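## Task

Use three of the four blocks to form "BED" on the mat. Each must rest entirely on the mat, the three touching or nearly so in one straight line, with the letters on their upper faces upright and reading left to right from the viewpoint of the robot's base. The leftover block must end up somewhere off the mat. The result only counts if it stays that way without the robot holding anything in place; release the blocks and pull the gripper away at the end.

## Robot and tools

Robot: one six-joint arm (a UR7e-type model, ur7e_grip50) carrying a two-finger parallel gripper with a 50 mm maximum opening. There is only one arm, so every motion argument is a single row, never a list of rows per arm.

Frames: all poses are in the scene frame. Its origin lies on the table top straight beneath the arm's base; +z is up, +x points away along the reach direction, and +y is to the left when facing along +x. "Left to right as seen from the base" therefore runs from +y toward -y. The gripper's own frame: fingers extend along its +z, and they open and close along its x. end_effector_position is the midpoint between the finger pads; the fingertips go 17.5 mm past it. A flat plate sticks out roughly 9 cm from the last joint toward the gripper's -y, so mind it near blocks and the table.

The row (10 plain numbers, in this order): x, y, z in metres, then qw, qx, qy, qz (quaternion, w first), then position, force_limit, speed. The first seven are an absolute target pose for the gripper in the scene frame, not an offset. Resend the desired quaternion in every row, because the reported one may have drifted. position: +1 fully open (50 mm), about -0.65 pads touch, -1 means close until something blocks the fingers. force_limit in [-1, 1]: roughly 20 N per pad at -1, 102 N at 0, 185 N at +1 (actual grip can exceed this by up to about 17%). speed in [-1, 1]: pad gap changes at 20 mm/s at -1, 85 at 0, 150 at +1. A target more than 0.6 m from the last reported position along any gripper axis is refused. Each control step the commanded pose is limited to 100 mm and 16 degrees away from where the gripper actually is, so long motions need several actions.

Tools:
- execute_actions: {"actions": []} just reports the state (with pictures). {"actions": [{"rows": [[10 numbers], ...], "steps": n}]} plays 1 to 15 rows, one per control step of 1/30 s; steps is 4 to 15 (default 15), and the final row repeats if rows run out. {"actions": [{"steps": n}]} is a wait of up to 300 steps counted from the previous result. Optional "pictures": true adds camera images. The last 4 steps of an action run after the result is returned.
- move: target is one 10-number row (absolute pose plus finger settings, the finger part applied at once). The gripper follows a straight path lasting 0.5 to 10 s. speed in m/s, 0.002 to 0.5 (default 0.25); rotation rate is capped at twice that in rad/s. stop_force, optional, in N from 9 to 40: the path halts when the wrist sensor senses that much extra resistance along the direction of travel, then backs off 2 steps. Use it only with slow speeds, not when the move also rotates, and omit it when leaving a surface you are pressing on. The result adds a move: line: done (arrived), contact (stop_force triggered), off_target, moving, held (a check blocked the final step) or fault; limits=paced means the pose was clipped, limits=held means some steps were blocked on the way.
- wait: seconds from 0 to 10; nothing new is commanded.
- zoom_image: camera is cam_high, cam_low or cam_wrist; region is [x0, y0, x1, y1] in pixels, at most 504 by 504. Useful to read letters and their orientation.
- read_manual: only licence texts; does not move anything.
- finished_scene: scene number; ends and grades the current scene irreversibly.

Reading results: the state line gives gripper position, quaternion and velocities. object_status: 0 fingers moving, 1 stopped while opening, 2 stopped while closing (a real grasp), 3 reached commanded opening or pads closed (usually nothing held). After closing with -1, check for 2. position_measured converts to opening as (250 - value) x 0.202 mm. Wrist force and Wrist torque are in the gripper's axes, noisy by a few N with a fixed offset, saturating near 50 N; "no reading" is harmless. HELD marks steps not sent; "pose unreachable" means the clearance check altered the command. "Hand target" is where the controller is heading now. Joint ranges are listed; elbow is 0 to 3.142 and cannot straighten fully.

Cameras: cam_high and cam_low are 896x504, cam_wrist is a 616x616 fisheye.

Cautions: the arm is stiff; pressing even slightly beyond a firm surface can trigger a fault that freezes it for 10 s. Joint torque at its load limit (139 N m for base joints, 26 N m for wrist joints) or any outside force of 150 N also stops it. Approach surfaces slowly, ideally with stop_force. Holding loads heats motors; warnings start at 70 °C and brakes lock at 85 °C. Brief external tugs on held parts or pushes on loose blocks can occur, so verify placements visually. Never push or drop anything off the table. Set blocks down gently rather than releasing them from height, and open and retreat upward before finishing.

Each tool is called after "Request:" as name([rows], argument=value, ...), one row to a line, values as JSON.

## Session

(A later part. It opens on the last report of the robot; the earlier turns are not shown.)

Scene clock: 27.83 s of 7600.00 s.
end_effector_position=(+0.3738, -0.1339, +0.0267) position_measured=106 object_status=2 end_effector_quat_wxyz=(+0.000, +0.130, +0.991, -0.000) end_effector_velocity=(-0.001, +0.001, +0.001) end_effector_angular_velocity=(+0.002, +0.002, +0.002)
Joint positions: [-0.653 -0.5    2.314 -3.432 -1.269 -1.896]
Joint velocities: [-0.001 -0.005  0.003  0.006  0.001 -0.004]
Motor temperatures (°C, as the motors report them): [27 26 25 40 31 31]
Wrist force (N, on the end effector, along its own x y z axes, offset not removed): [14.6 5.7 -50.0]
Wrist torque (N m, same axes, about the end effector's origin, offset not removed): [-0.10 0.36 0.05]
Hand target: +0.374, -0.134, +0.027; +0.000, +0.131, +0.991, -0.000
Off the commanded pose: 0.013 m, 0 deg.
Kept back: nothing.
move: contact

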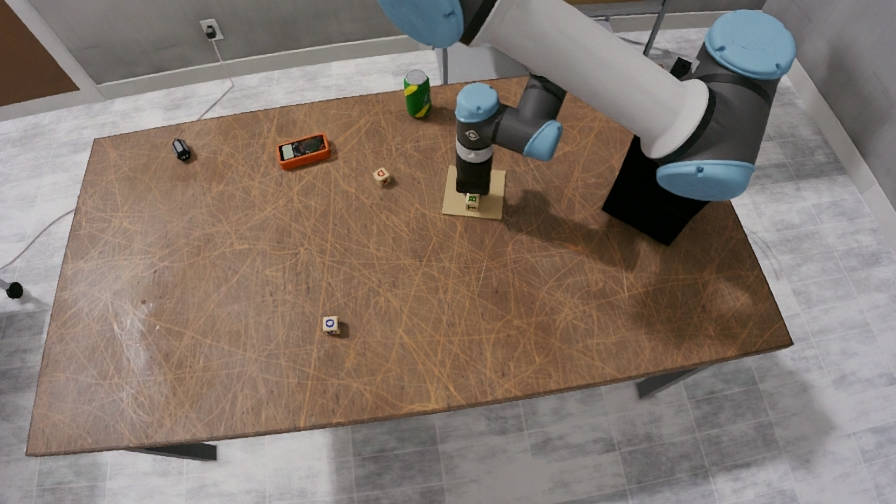

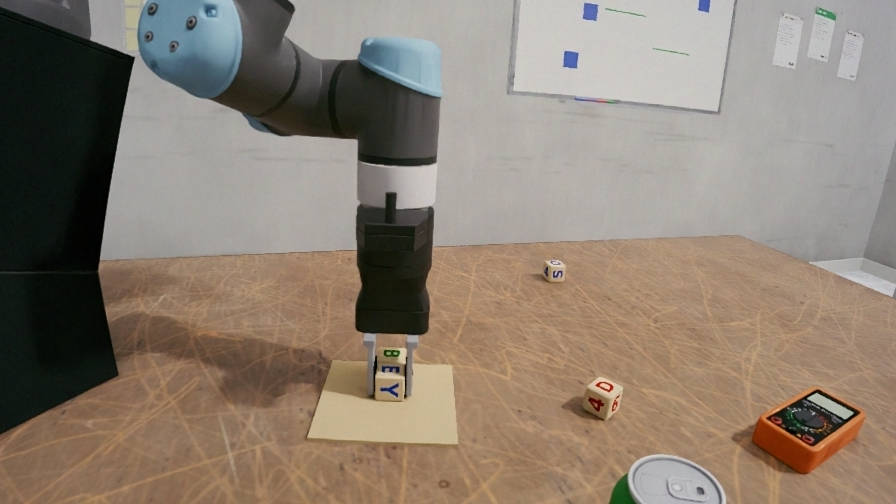

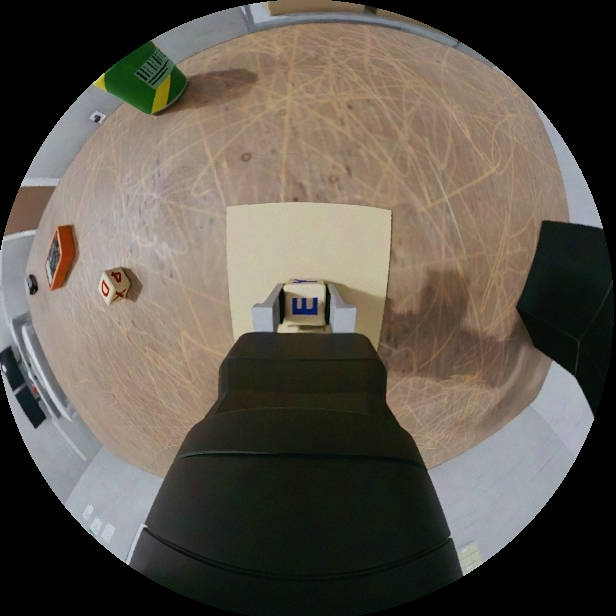

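Request:
move(target=[0.3737,-0.1339,0.027,0,0.1305,0.9914,0,1,-0.5,0], speed=0.02)

Request:
move(target=[0.3737,-0.1339,0.09,0,0.1305,0.9914,0,1,-0.5,0])

Request:
move(target=[0.59,-0.19,0.13,0,0.1305,0.9914,0,1,-0.5,0])

Request:
zoom_image(camera="cam_wrist", region=[200,150,400,350])

Scene clock: 29.10 s of 7600.00 s.
end_effector_position=(+0.3737, -0.1339, +0.0270) position_measured=3 object_status=3 end_effector_quat_wxyz=(+0.000, +0.131, +0.991, -0.000) end_effector_velocity=(+0.001, +0.000, +0.000) end_effector_angular_velocity=(+0.001, -0.002, +0.000)
Joint positions: [-0.653 -0.501  2.314 -3.431 -1.269 -1.896]
Joint velocities: [-0.    -0.001 -0.     0.     0.002  0.   ]
Motor temperatures (°C, as the motors report them): [27 26 25 40 31 31]
Wrist force (N, on the end effector, along its own x y z axes, offset not removed): [-0.8 0.8 -2.5]
Wrist torque (N m, same axes, about the end effector's origin, offset not removed): [-0.03 0.30 0.16]
Hand target: +0.374, -0.134, +0.027; +0.000, +0.131, +0.991, +0.000
Off the commanded pose: 0.000 m, 0 deg.
Kept back: nothing.
move: done

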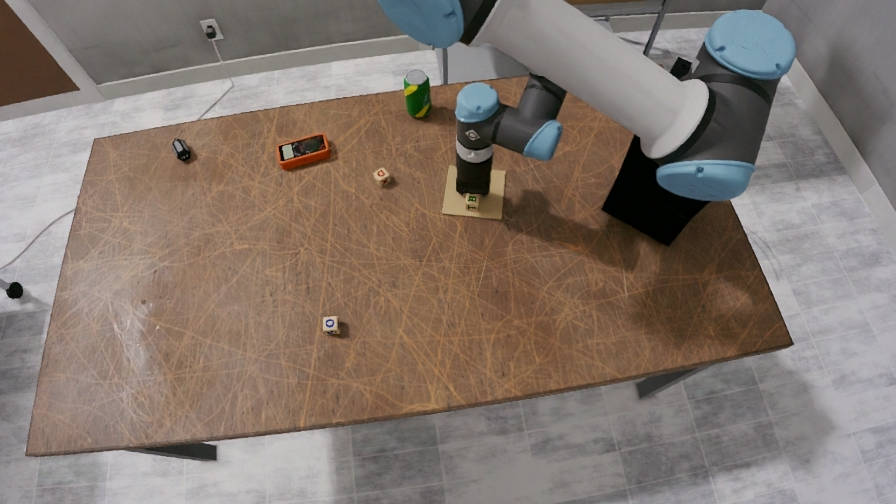

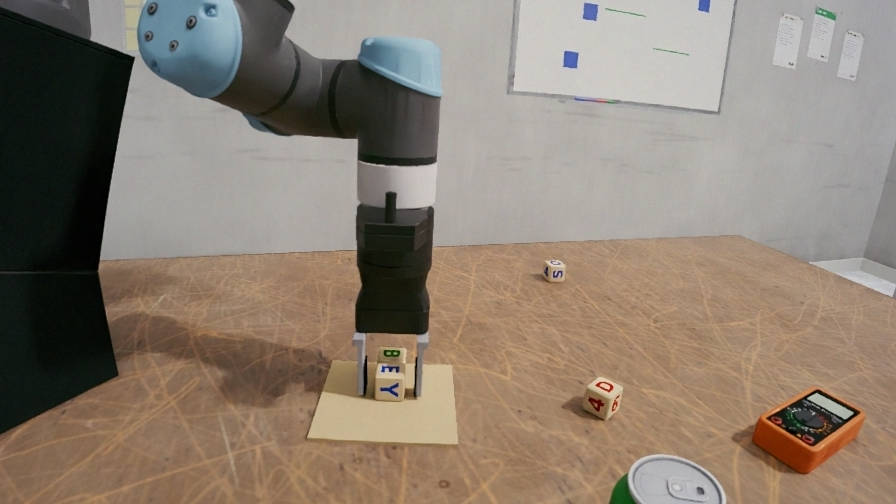

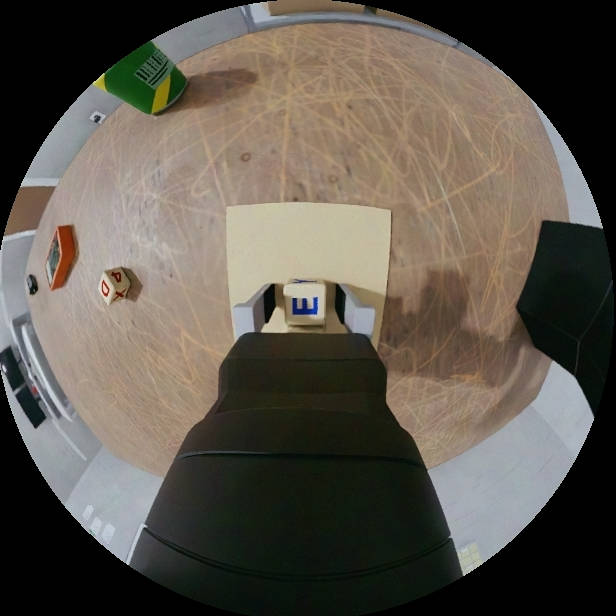

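Scene clock: 30.00 s of 7600.00 s.
end_effector_position=(+0.3737, -0.1339, +0.0898) position_measured=3 object_status=3 end_effector_quat_wxyz=(+0.000, +0.131, +0.991, +0.000) end_effector_velocity=(-0.000, +0.000, +0.001) end_effector_angular_velocity=(+0.001, +0.001, -0.000)
Joint positions: [-0.703 -0.698  2.413 -3.317 -1.267 -1.949]
Joint velocities: [-0.001 -0.004  0.001  0.004  0.    -0.001]
Motor temperatures (°C, as the motors report them): [27 26 25 40 31 31]
Wrist force (N, on the end effector, along its own x y z axes, offset not removed): [-0.7 2.3 -2.4]
Wrist torque (N m, same axes, about the end effector's origin, offset not removed): [0.20 0.19 0.14]
Hand target: +0.374, -0.134, +0.090; -0.000, +0.131, +0.991, +0.000
Off the commanded pose: 0.000 m, 0 deg.
Kept back: nothing.
move: done

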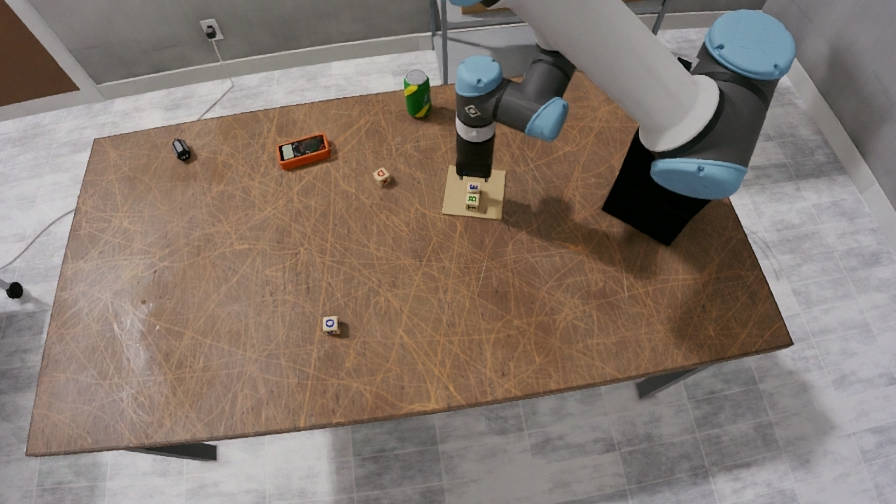

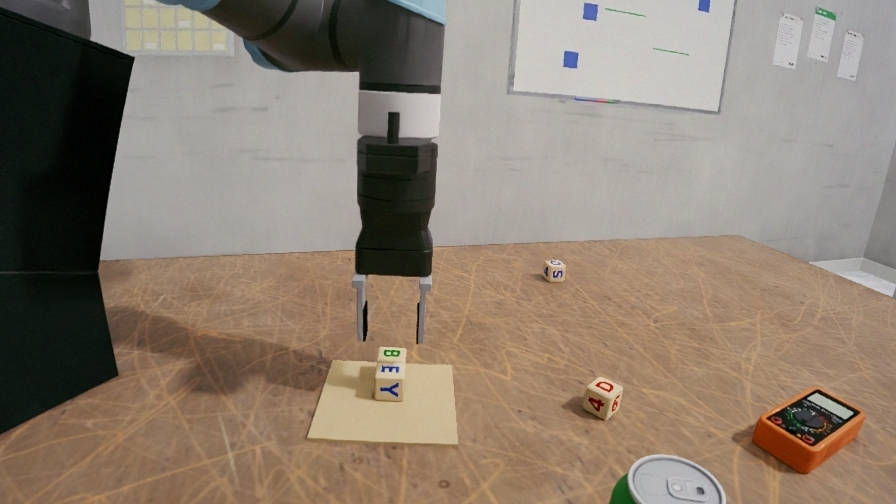

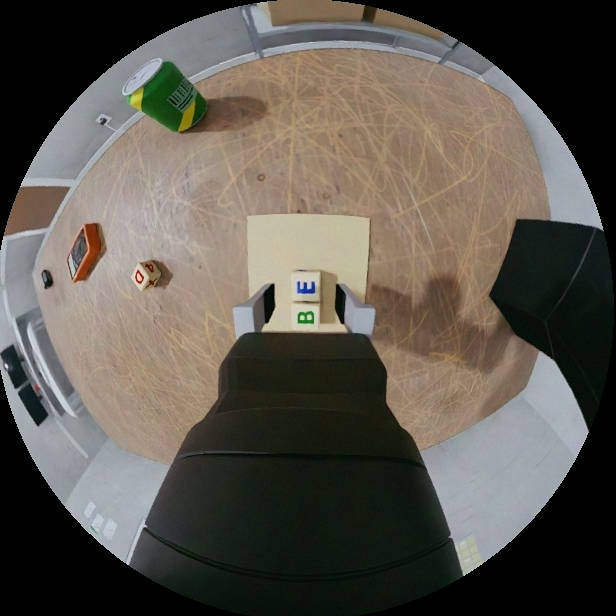

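Scene clock: 31.47 s of 7600.00 s.
end_effector_position=(+0.5899, -0.1897, +0.1299) position_measured=3 object_status=3 end_effector_quat_wxyz=(+0.000, +0.131, +0.991, -0.000) end_effector_velocity=(+0.001, -0.001, -0.000) end_effector_angular_velocity=(+0.000, +0.002, -0.000)
Joint positions: [-0.586 -0.768  1.838 -2.709 -1.273 -1.826]
Joint velocities: [ 0.     0.001 -0.005  0.005 -0.001  0.   ]
Motor temperatures (°C, as the motors report them): [27 26 25 40 31 31]
Wrist force (N, on the end effector, along its own x y z axes, offset not removed): [-0.2 -0.1 -0.9]
Wrist torque (N m, same axes, about the end effector's origin, offset not removed): [-0.22 0.18 0.16]
Hand target: +0.590, -0.190, +0.130; +0.000, +0.131, +0.991, -0.000
Off the commanded pose: 0.000 m, 0 deg.
Kept back: nothing.
move: done

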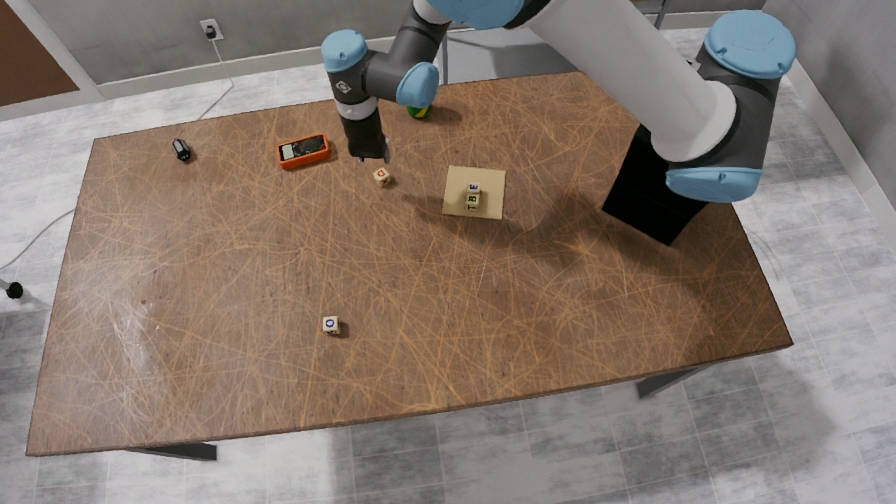

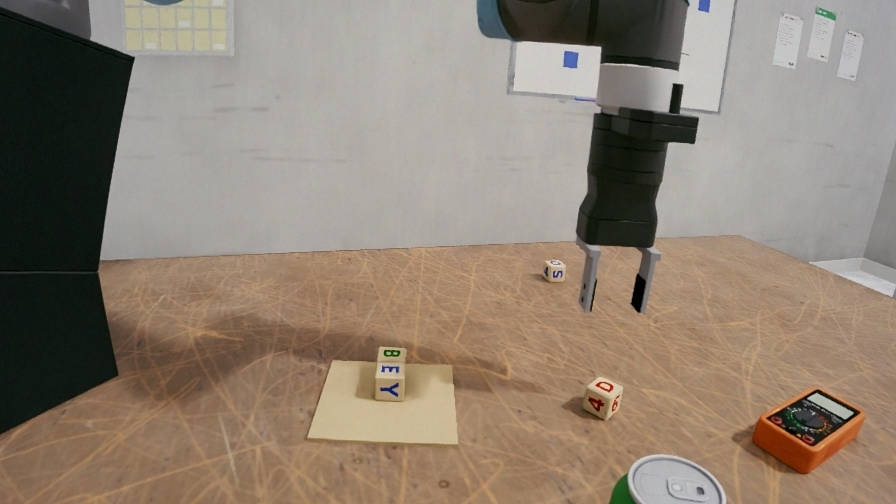

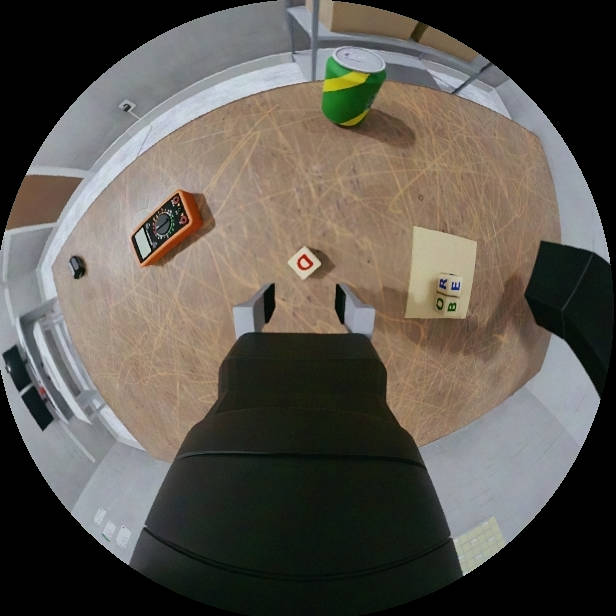

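Region (200, 150, 400, 350) of cam_wrist's 616x616 image, scaled by 2.520, with more detail than that image has.

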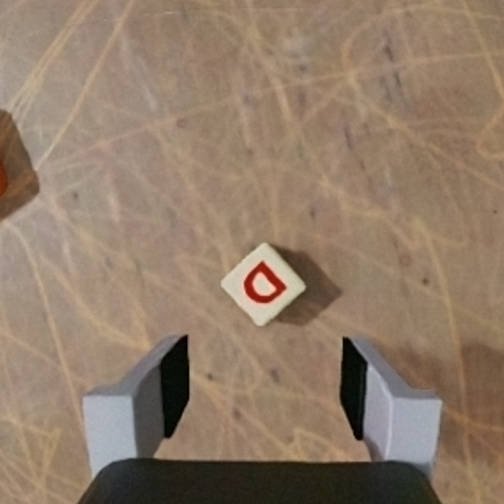

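Request:
move(target=[0.584,-0.21,0.065,0,0.515,0.857,0,1,-0.5,0])

Request:
zoom_image(camera="cam_wrist", region=[200,150,400,350])

Scene clock: 33.83 s of 7600.00 s.
end_effector_position=(+0.5840, -0.2100, +0.0651) position_measured=3 object_status=3 end_effector_quat_wxyz=(-0.000, +0.515, +0.857, +0.000) end_effector_velocity=(+0.000, -0.000, -0.000) end_effector_angular_velocity=(-0.000, -0.000, -0.009)
Joint positions: [-0.592 -0.594  1.716 -2.759 -1.272 -1.012]
Joint velocities: [-0.     0.    -0.001 -0.001 -0.     0.009]
Motor temperatures (°C, as the motors report them): [27 26 25 40 31 31]
Wrist force (N, on the end effector, along its own x y z axes, offset not removed): [-2.2 1.7 -2.6]
Wrist torque (N m, same axes, about the end effector's origin, offset not removed): [0.13 0.60 0.07]
Hand target: +0.584, -0.210, +0.065; -0.000, +0.515, +0.857, +0.000
Off the commanded pose: 0.000 m, 0 deg.
Kept back: nothing.
move: done

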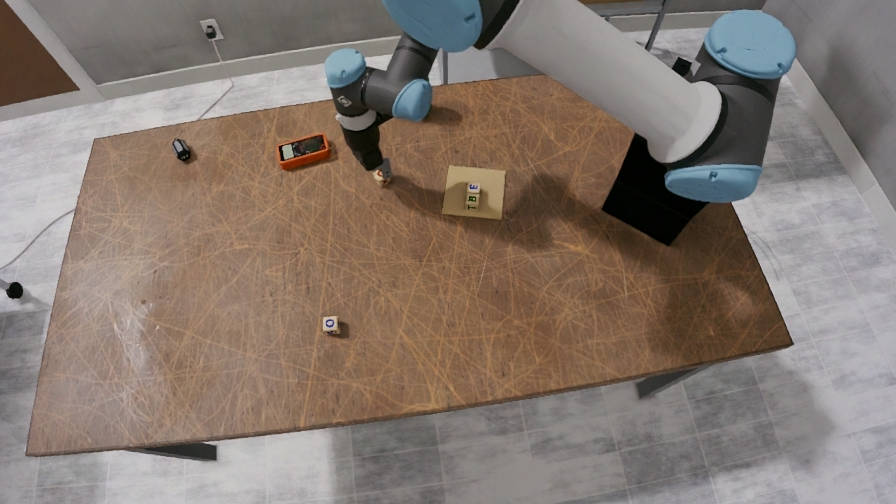

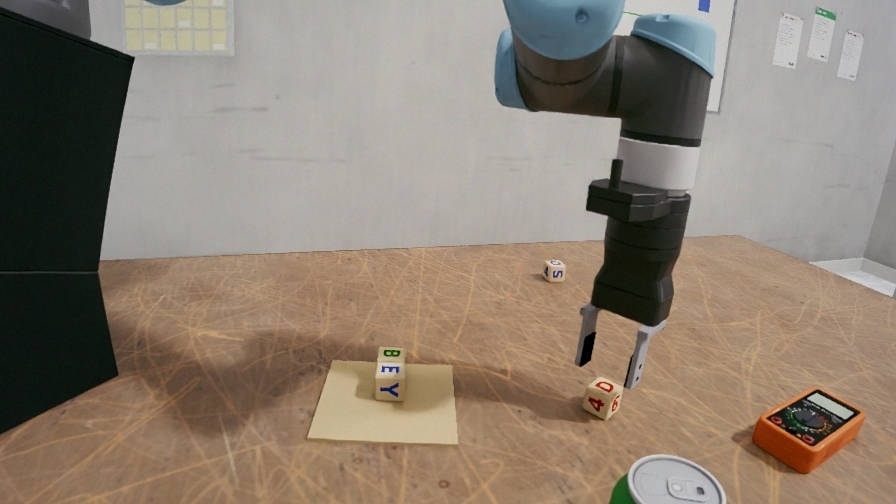

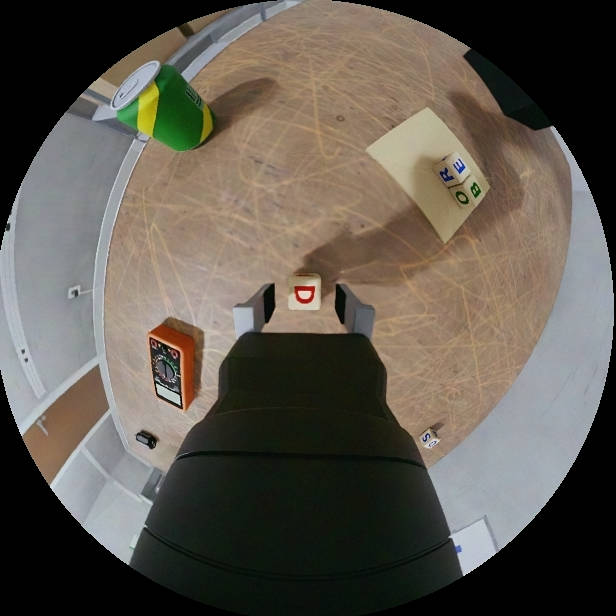

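Region (200, 150, 400, 350) of cam_wrist's 616x616 image, scaled by 2.520, with more detail than that image has.

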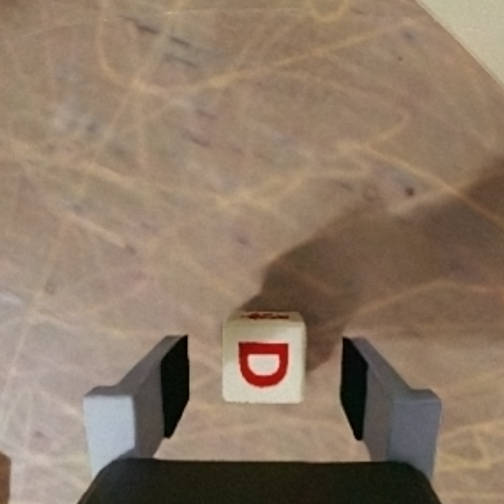

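Request:
move(target=[0.584,-0.21,0.023,0,0.515,0.857,0,1,-0.5,0], speed=0.1)

Request:
move(target=[0.584,-0.21,0.023,0,0.515,0.857,0,-1,-0.5,0])

Request:
move(target=[0.57,-0.2,0.09,0,0.515,0.857,0,-1,-0.5,0])

Request:
move(target=[0.3635,-0.173,0.075,0,0.9914,-0.1305,0,-1,-0.5,0], speed=0.4)

Request:
move(target=[0.3635,-0.173,0.034,0,0.9914,-0.1305,0,-1,-0.5,0], speed=0.06)

Request:
zoom_image(camera="cam_wrist", region=[200,150,400,350])

Scene clock: 35.00 s of 7600.00 s.
end_effector_position=(+0.5840, -0.2100, +0.0231) position_measured=3 object_status=3 end_effector_quat_wxyz=(+0.000, +0.515, +0.857, -0.000) end_effector_velocity=(-0.000, -0.000, -0.001) end_effector_angular_velocity=(-0.000, +0.000, -0.000)
Joint positions: [-0.572 -0.501  1.665 -2.807 -1.274 -0.991]
Joint velocities: [ 0.001  0.003 -0.002 -0.001 -0.     0.001]
Motor temperatures (°C, as the motors report them): [27 26 25 40 31 31]
Wrist force (N, on the end effector, along its own x y z axes, offset not removed): [-2.2 1.7 -3.3]
Wrist torque (N m, same axes, about the end effector's origin, offset not removed): [0.13 0.55 0.10]
Hand target: +0.584, -0.210, +0.023; +0.000, +0.515, +0.857, -0.000
Off the commanded pose: 0.000 m, 0 deg.
Kept back: nothing.
move: done

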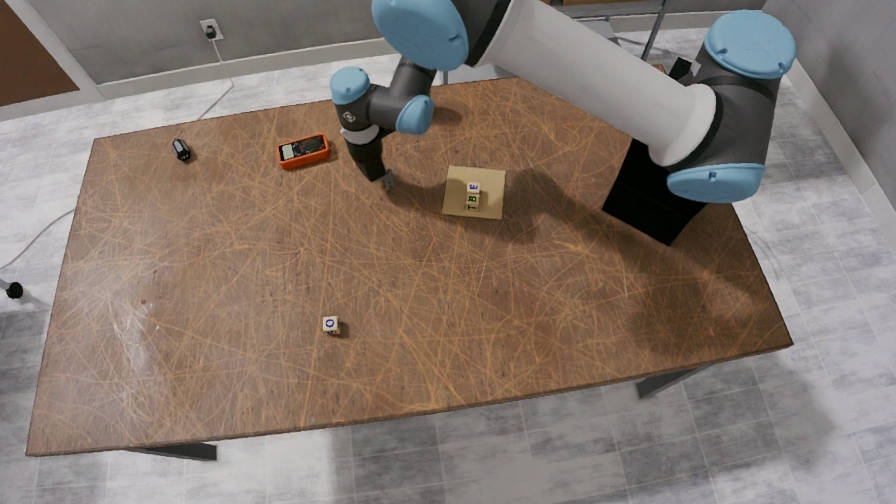

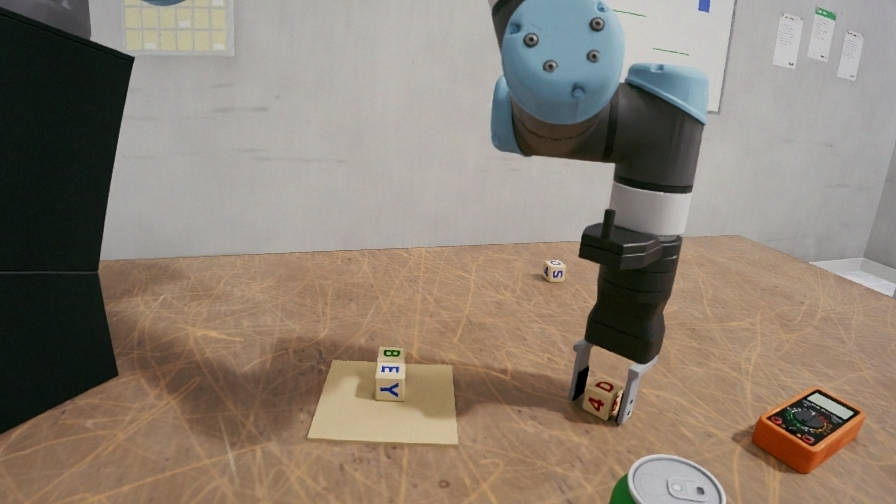

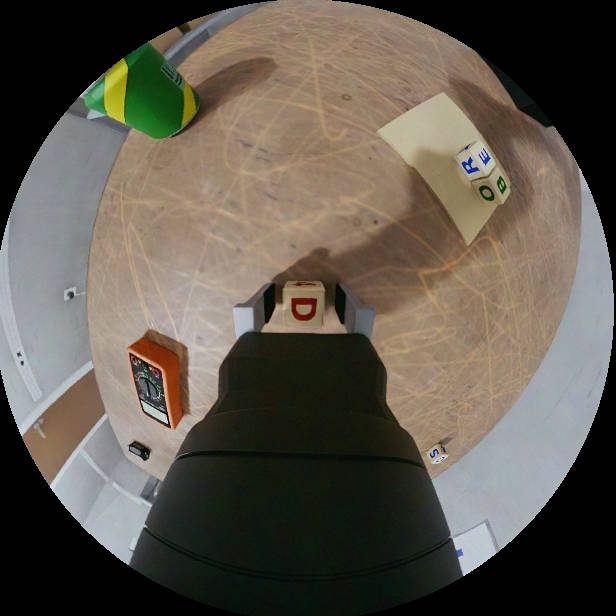

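Scene clock: 35.70 s of 7600.00 s.
end_effector_position=(+0.5840, -0.2100, +0.0230) position_measured=106 object_status=2 end_effector_quat_wxyz=(+0.000, +0.515, +0.857, -0.000) end_effector_velocity=(+0.000, -0.000, +0.000) end_effector_angular_velocity=(-0.000, -0.001, +0.001)
Joint positions: [-0.572 -0.501  1.665 -2.807 -1.274 -0.991]
Joint velocities: [ 0.     0.    -0.001 -0.001  0.001 -0.   ]
Motor temperatures (°C, as the motors report them): [27 26 25 40 31 31]
Wrist force (N, on the end effector, along its own x y z axes, offset not removed): [1.2 1.2 -8.3]
Wrist torque (N m, same axes, about the end effector's origin, offset not removed): [0.16 0.28 0.04]
Hand target: +0.584, -0.210, +0.023; -0.000, +0.515, +0.857, -0.000
Off the commanded pose: 0.000 m, 0 deg.
Kept back: nothing.
move: done

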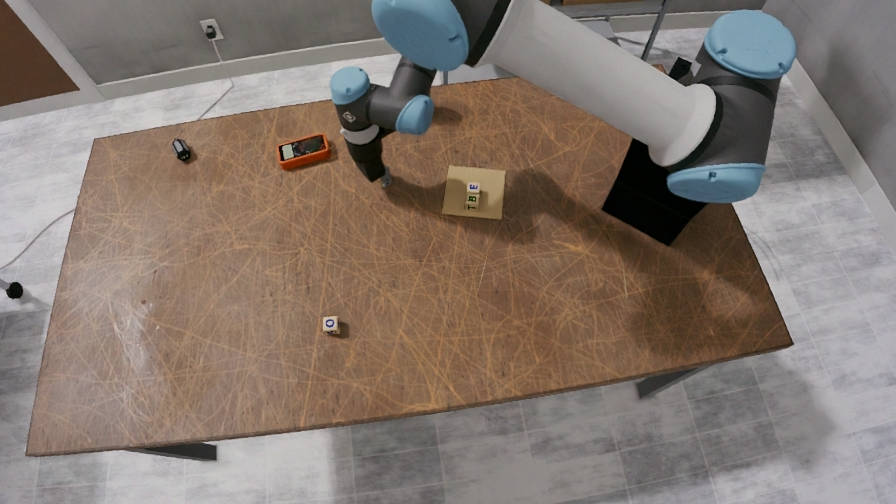

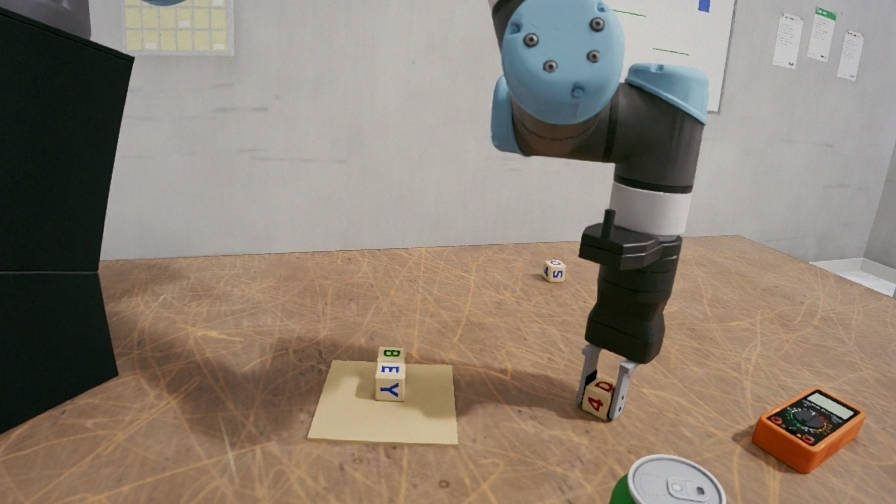

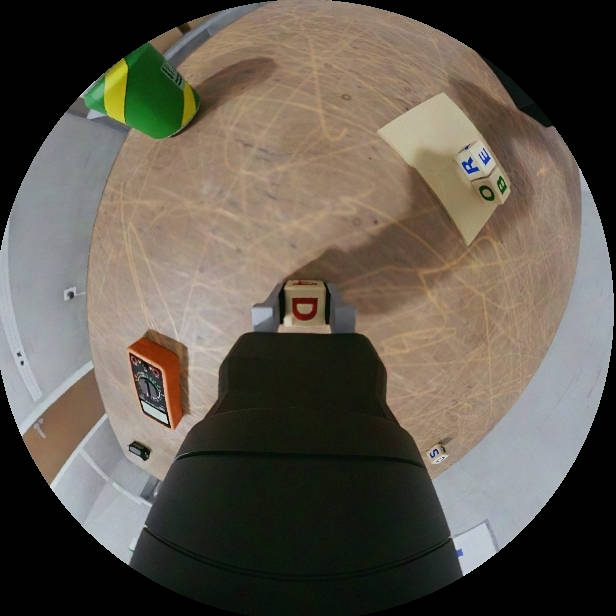

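Scene clock: 36.60 s of 7600.00 s.
end_effector_position=(+0.5700, -0.2000, +0.0899) position_measured=106 object_status=2 end_effector_quat_wxyz=(-0.000, +0.515, +0.857, +0.000) end_effector_velocity=(+0.000, -0.000, +0.002) end_effector_angular_velocity=(-0.001, -0.002, +0.001)
Joint positions: [-0.601 -0.665  1.793 -2.762 -1.272 -1.022]
Joint velocities: [-0.001 -0.004  0.002 -0.     0.    -0.001]
Motor temperatures (°C, as the motors report them): [27 26 25 40 31 31]
Wrist force (N, on the end effector, along its own x y z axes, offset not removed): [-0.9 -0.9 -2.4]
Wrist torque (N m, same axes, about the end effector's origin, offset not removed): [-0.35 0.25 0.15]
Hand target: +0.570, -0.200, +0.090; -0.000, +0.515, +0.857, +0.000
Off the commanded pose: 0.000 m, 0 deg.
Kept back: nothing.
move: done

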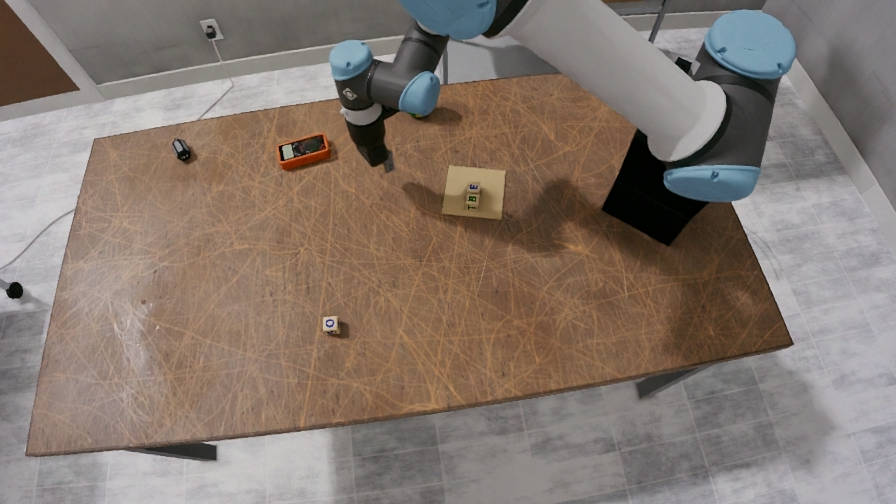

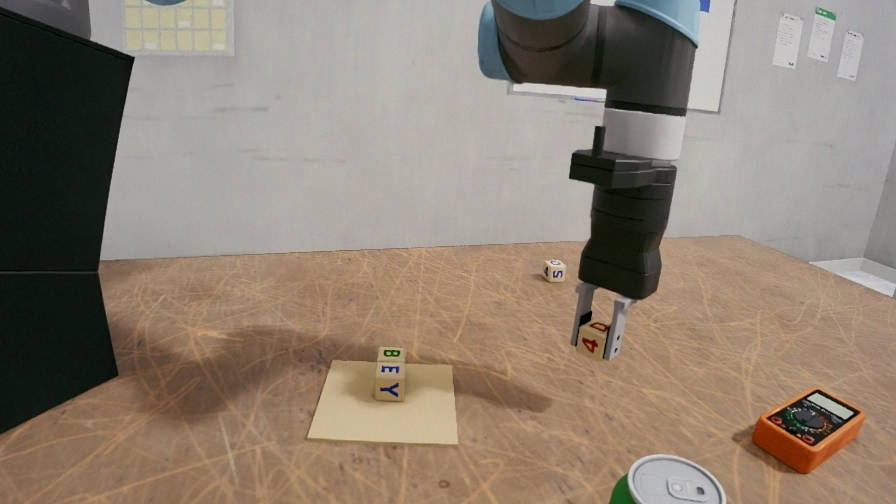

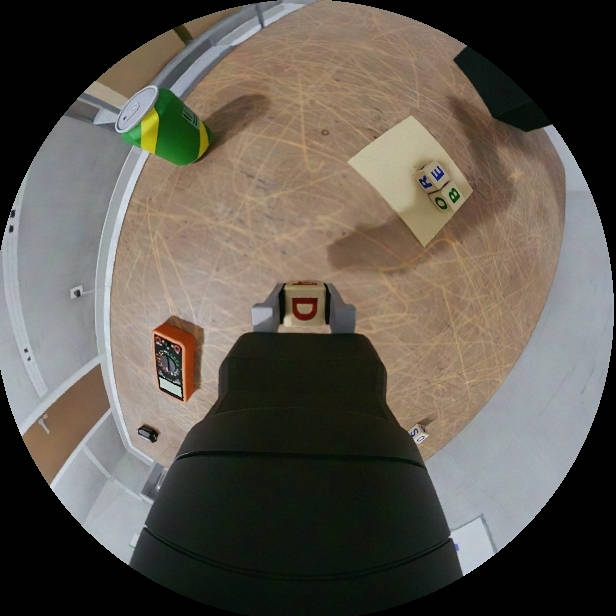

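Scene clock: 40.03 s of 7600.00 s.
end_effector_position=(+0.3636, -0.1731, +0.0751) position_measured=106 object_status=2 end_effector_quat_wxyz=(-0.000, +0.991, -0.130, -0.000) end_effector_velocity=(-0.001, -0.000, -0.000) end_effector_angular_velocity=(-0.002, -0.001, -0.006)
Joint positions: [-0.895 -0.599  2.336 -3.279 -1.266  0.992]
Joint velocities: [-0.001  0.001  0.002 -0.006 -0.001  0.006]
Motor temperatures (°C, as the motors report them): [27 26 25 40 31 31]
Wrist force (N, on the end effector, along its own x y z axes, offset not removed): [-1.3 1.4 -0.5]
Wrist torque (N m, same axes, about the end effector's origin, offset not removed): [0.13 0.38 0.07]
Hand target: +0.364, -0.173, +0.075; -0.000, +0.991, -0.131, -0.000
Off the commanded pose: 0.000 m, 0 deg.
Kept back: nothing.
move: done

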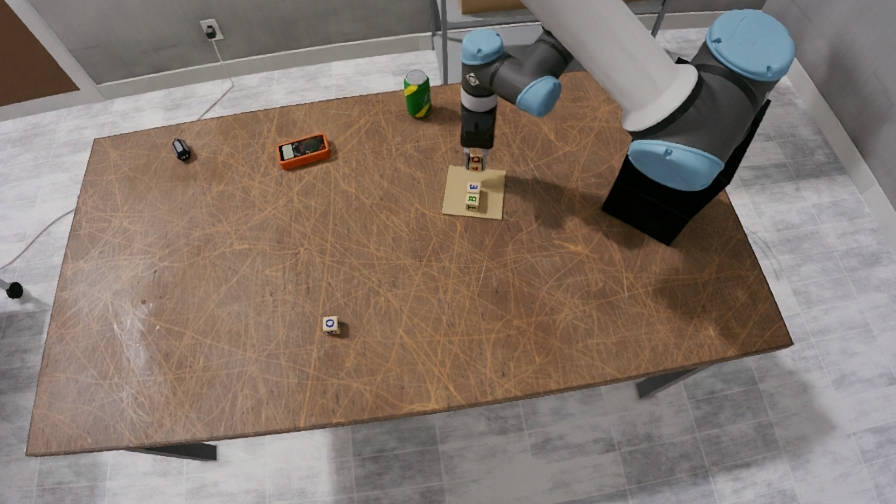

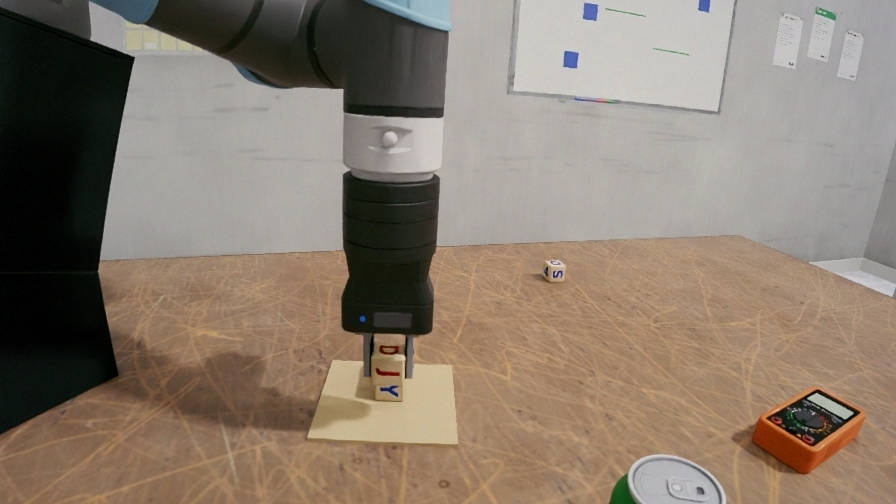

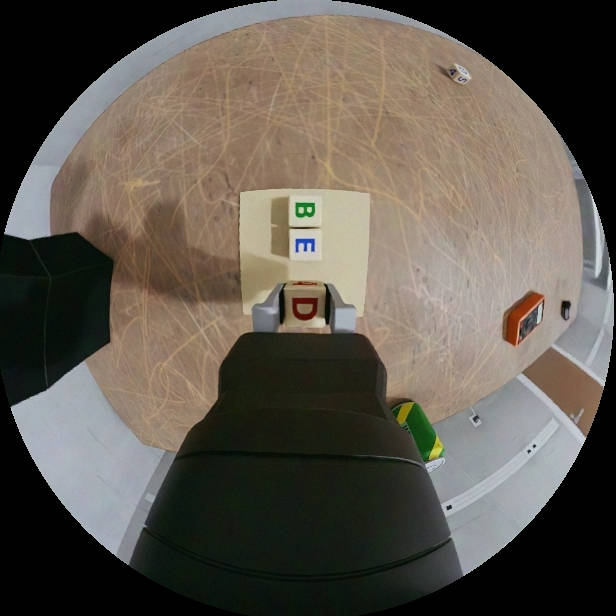

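Scene clock: 41.10 s of 7600.00 s.
end_effector_position=(+0.3635, -0.1730, +0.0341) position_measured=106 object_status=2 end_effector_quat_wxyz=(+0.000, +0.991, -0.131, -0.000) end_effector_velocity=(+0.001, +0.000, -0.001) end_effector_angular_velocity=(+0.000, -0.002, +0.001)
Joint positions: [-0.863 -0.477  2.275 -3.35  -1.266  1.026]
Joint velocities: [ 0.001  0.004 -0.002 -0.003  0.001  0.001]
Motor temperatures (°C, as the motors report them): [27 26 25 40 31 31]
Wrist force (N, on the end effector, along its own x y z axes, offset not removed): [-1.1 3.1 0.0]
Wrist torque (N m, same axes, about the end effector's origin, offset not removed): [0.36 0.37 0.15]
Hand target: +0.364, -0.173, +0.034; +0.000, +0.991, -0.131, -0.000
Off the commanded pose: 0.000 m, 0 deg.
Kept back: nothing.
move: done

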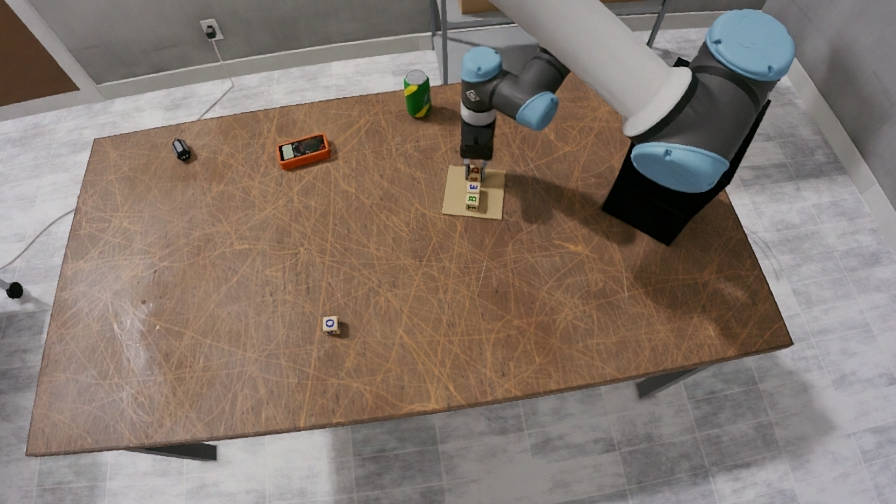

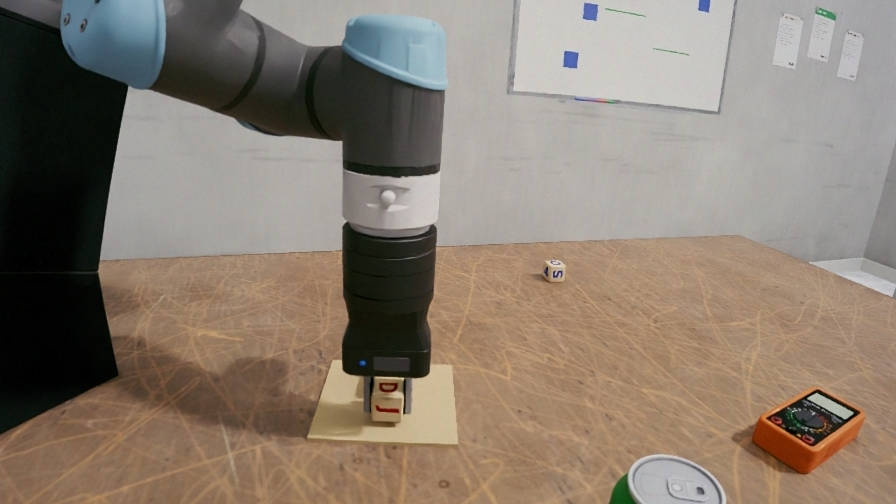

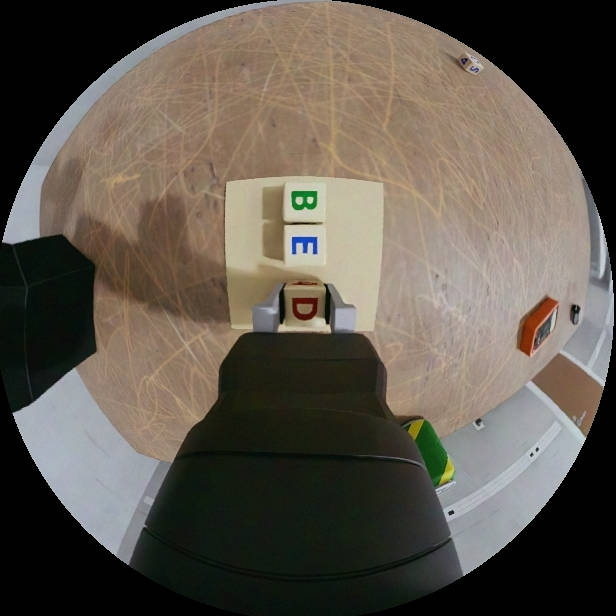

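Region (200, 150, 400, 350) of cam_wrist's 616x616 image, scaled by 2.520, with more detail than that image has.

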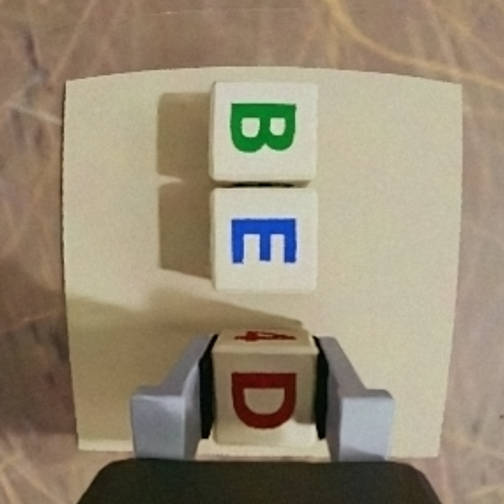

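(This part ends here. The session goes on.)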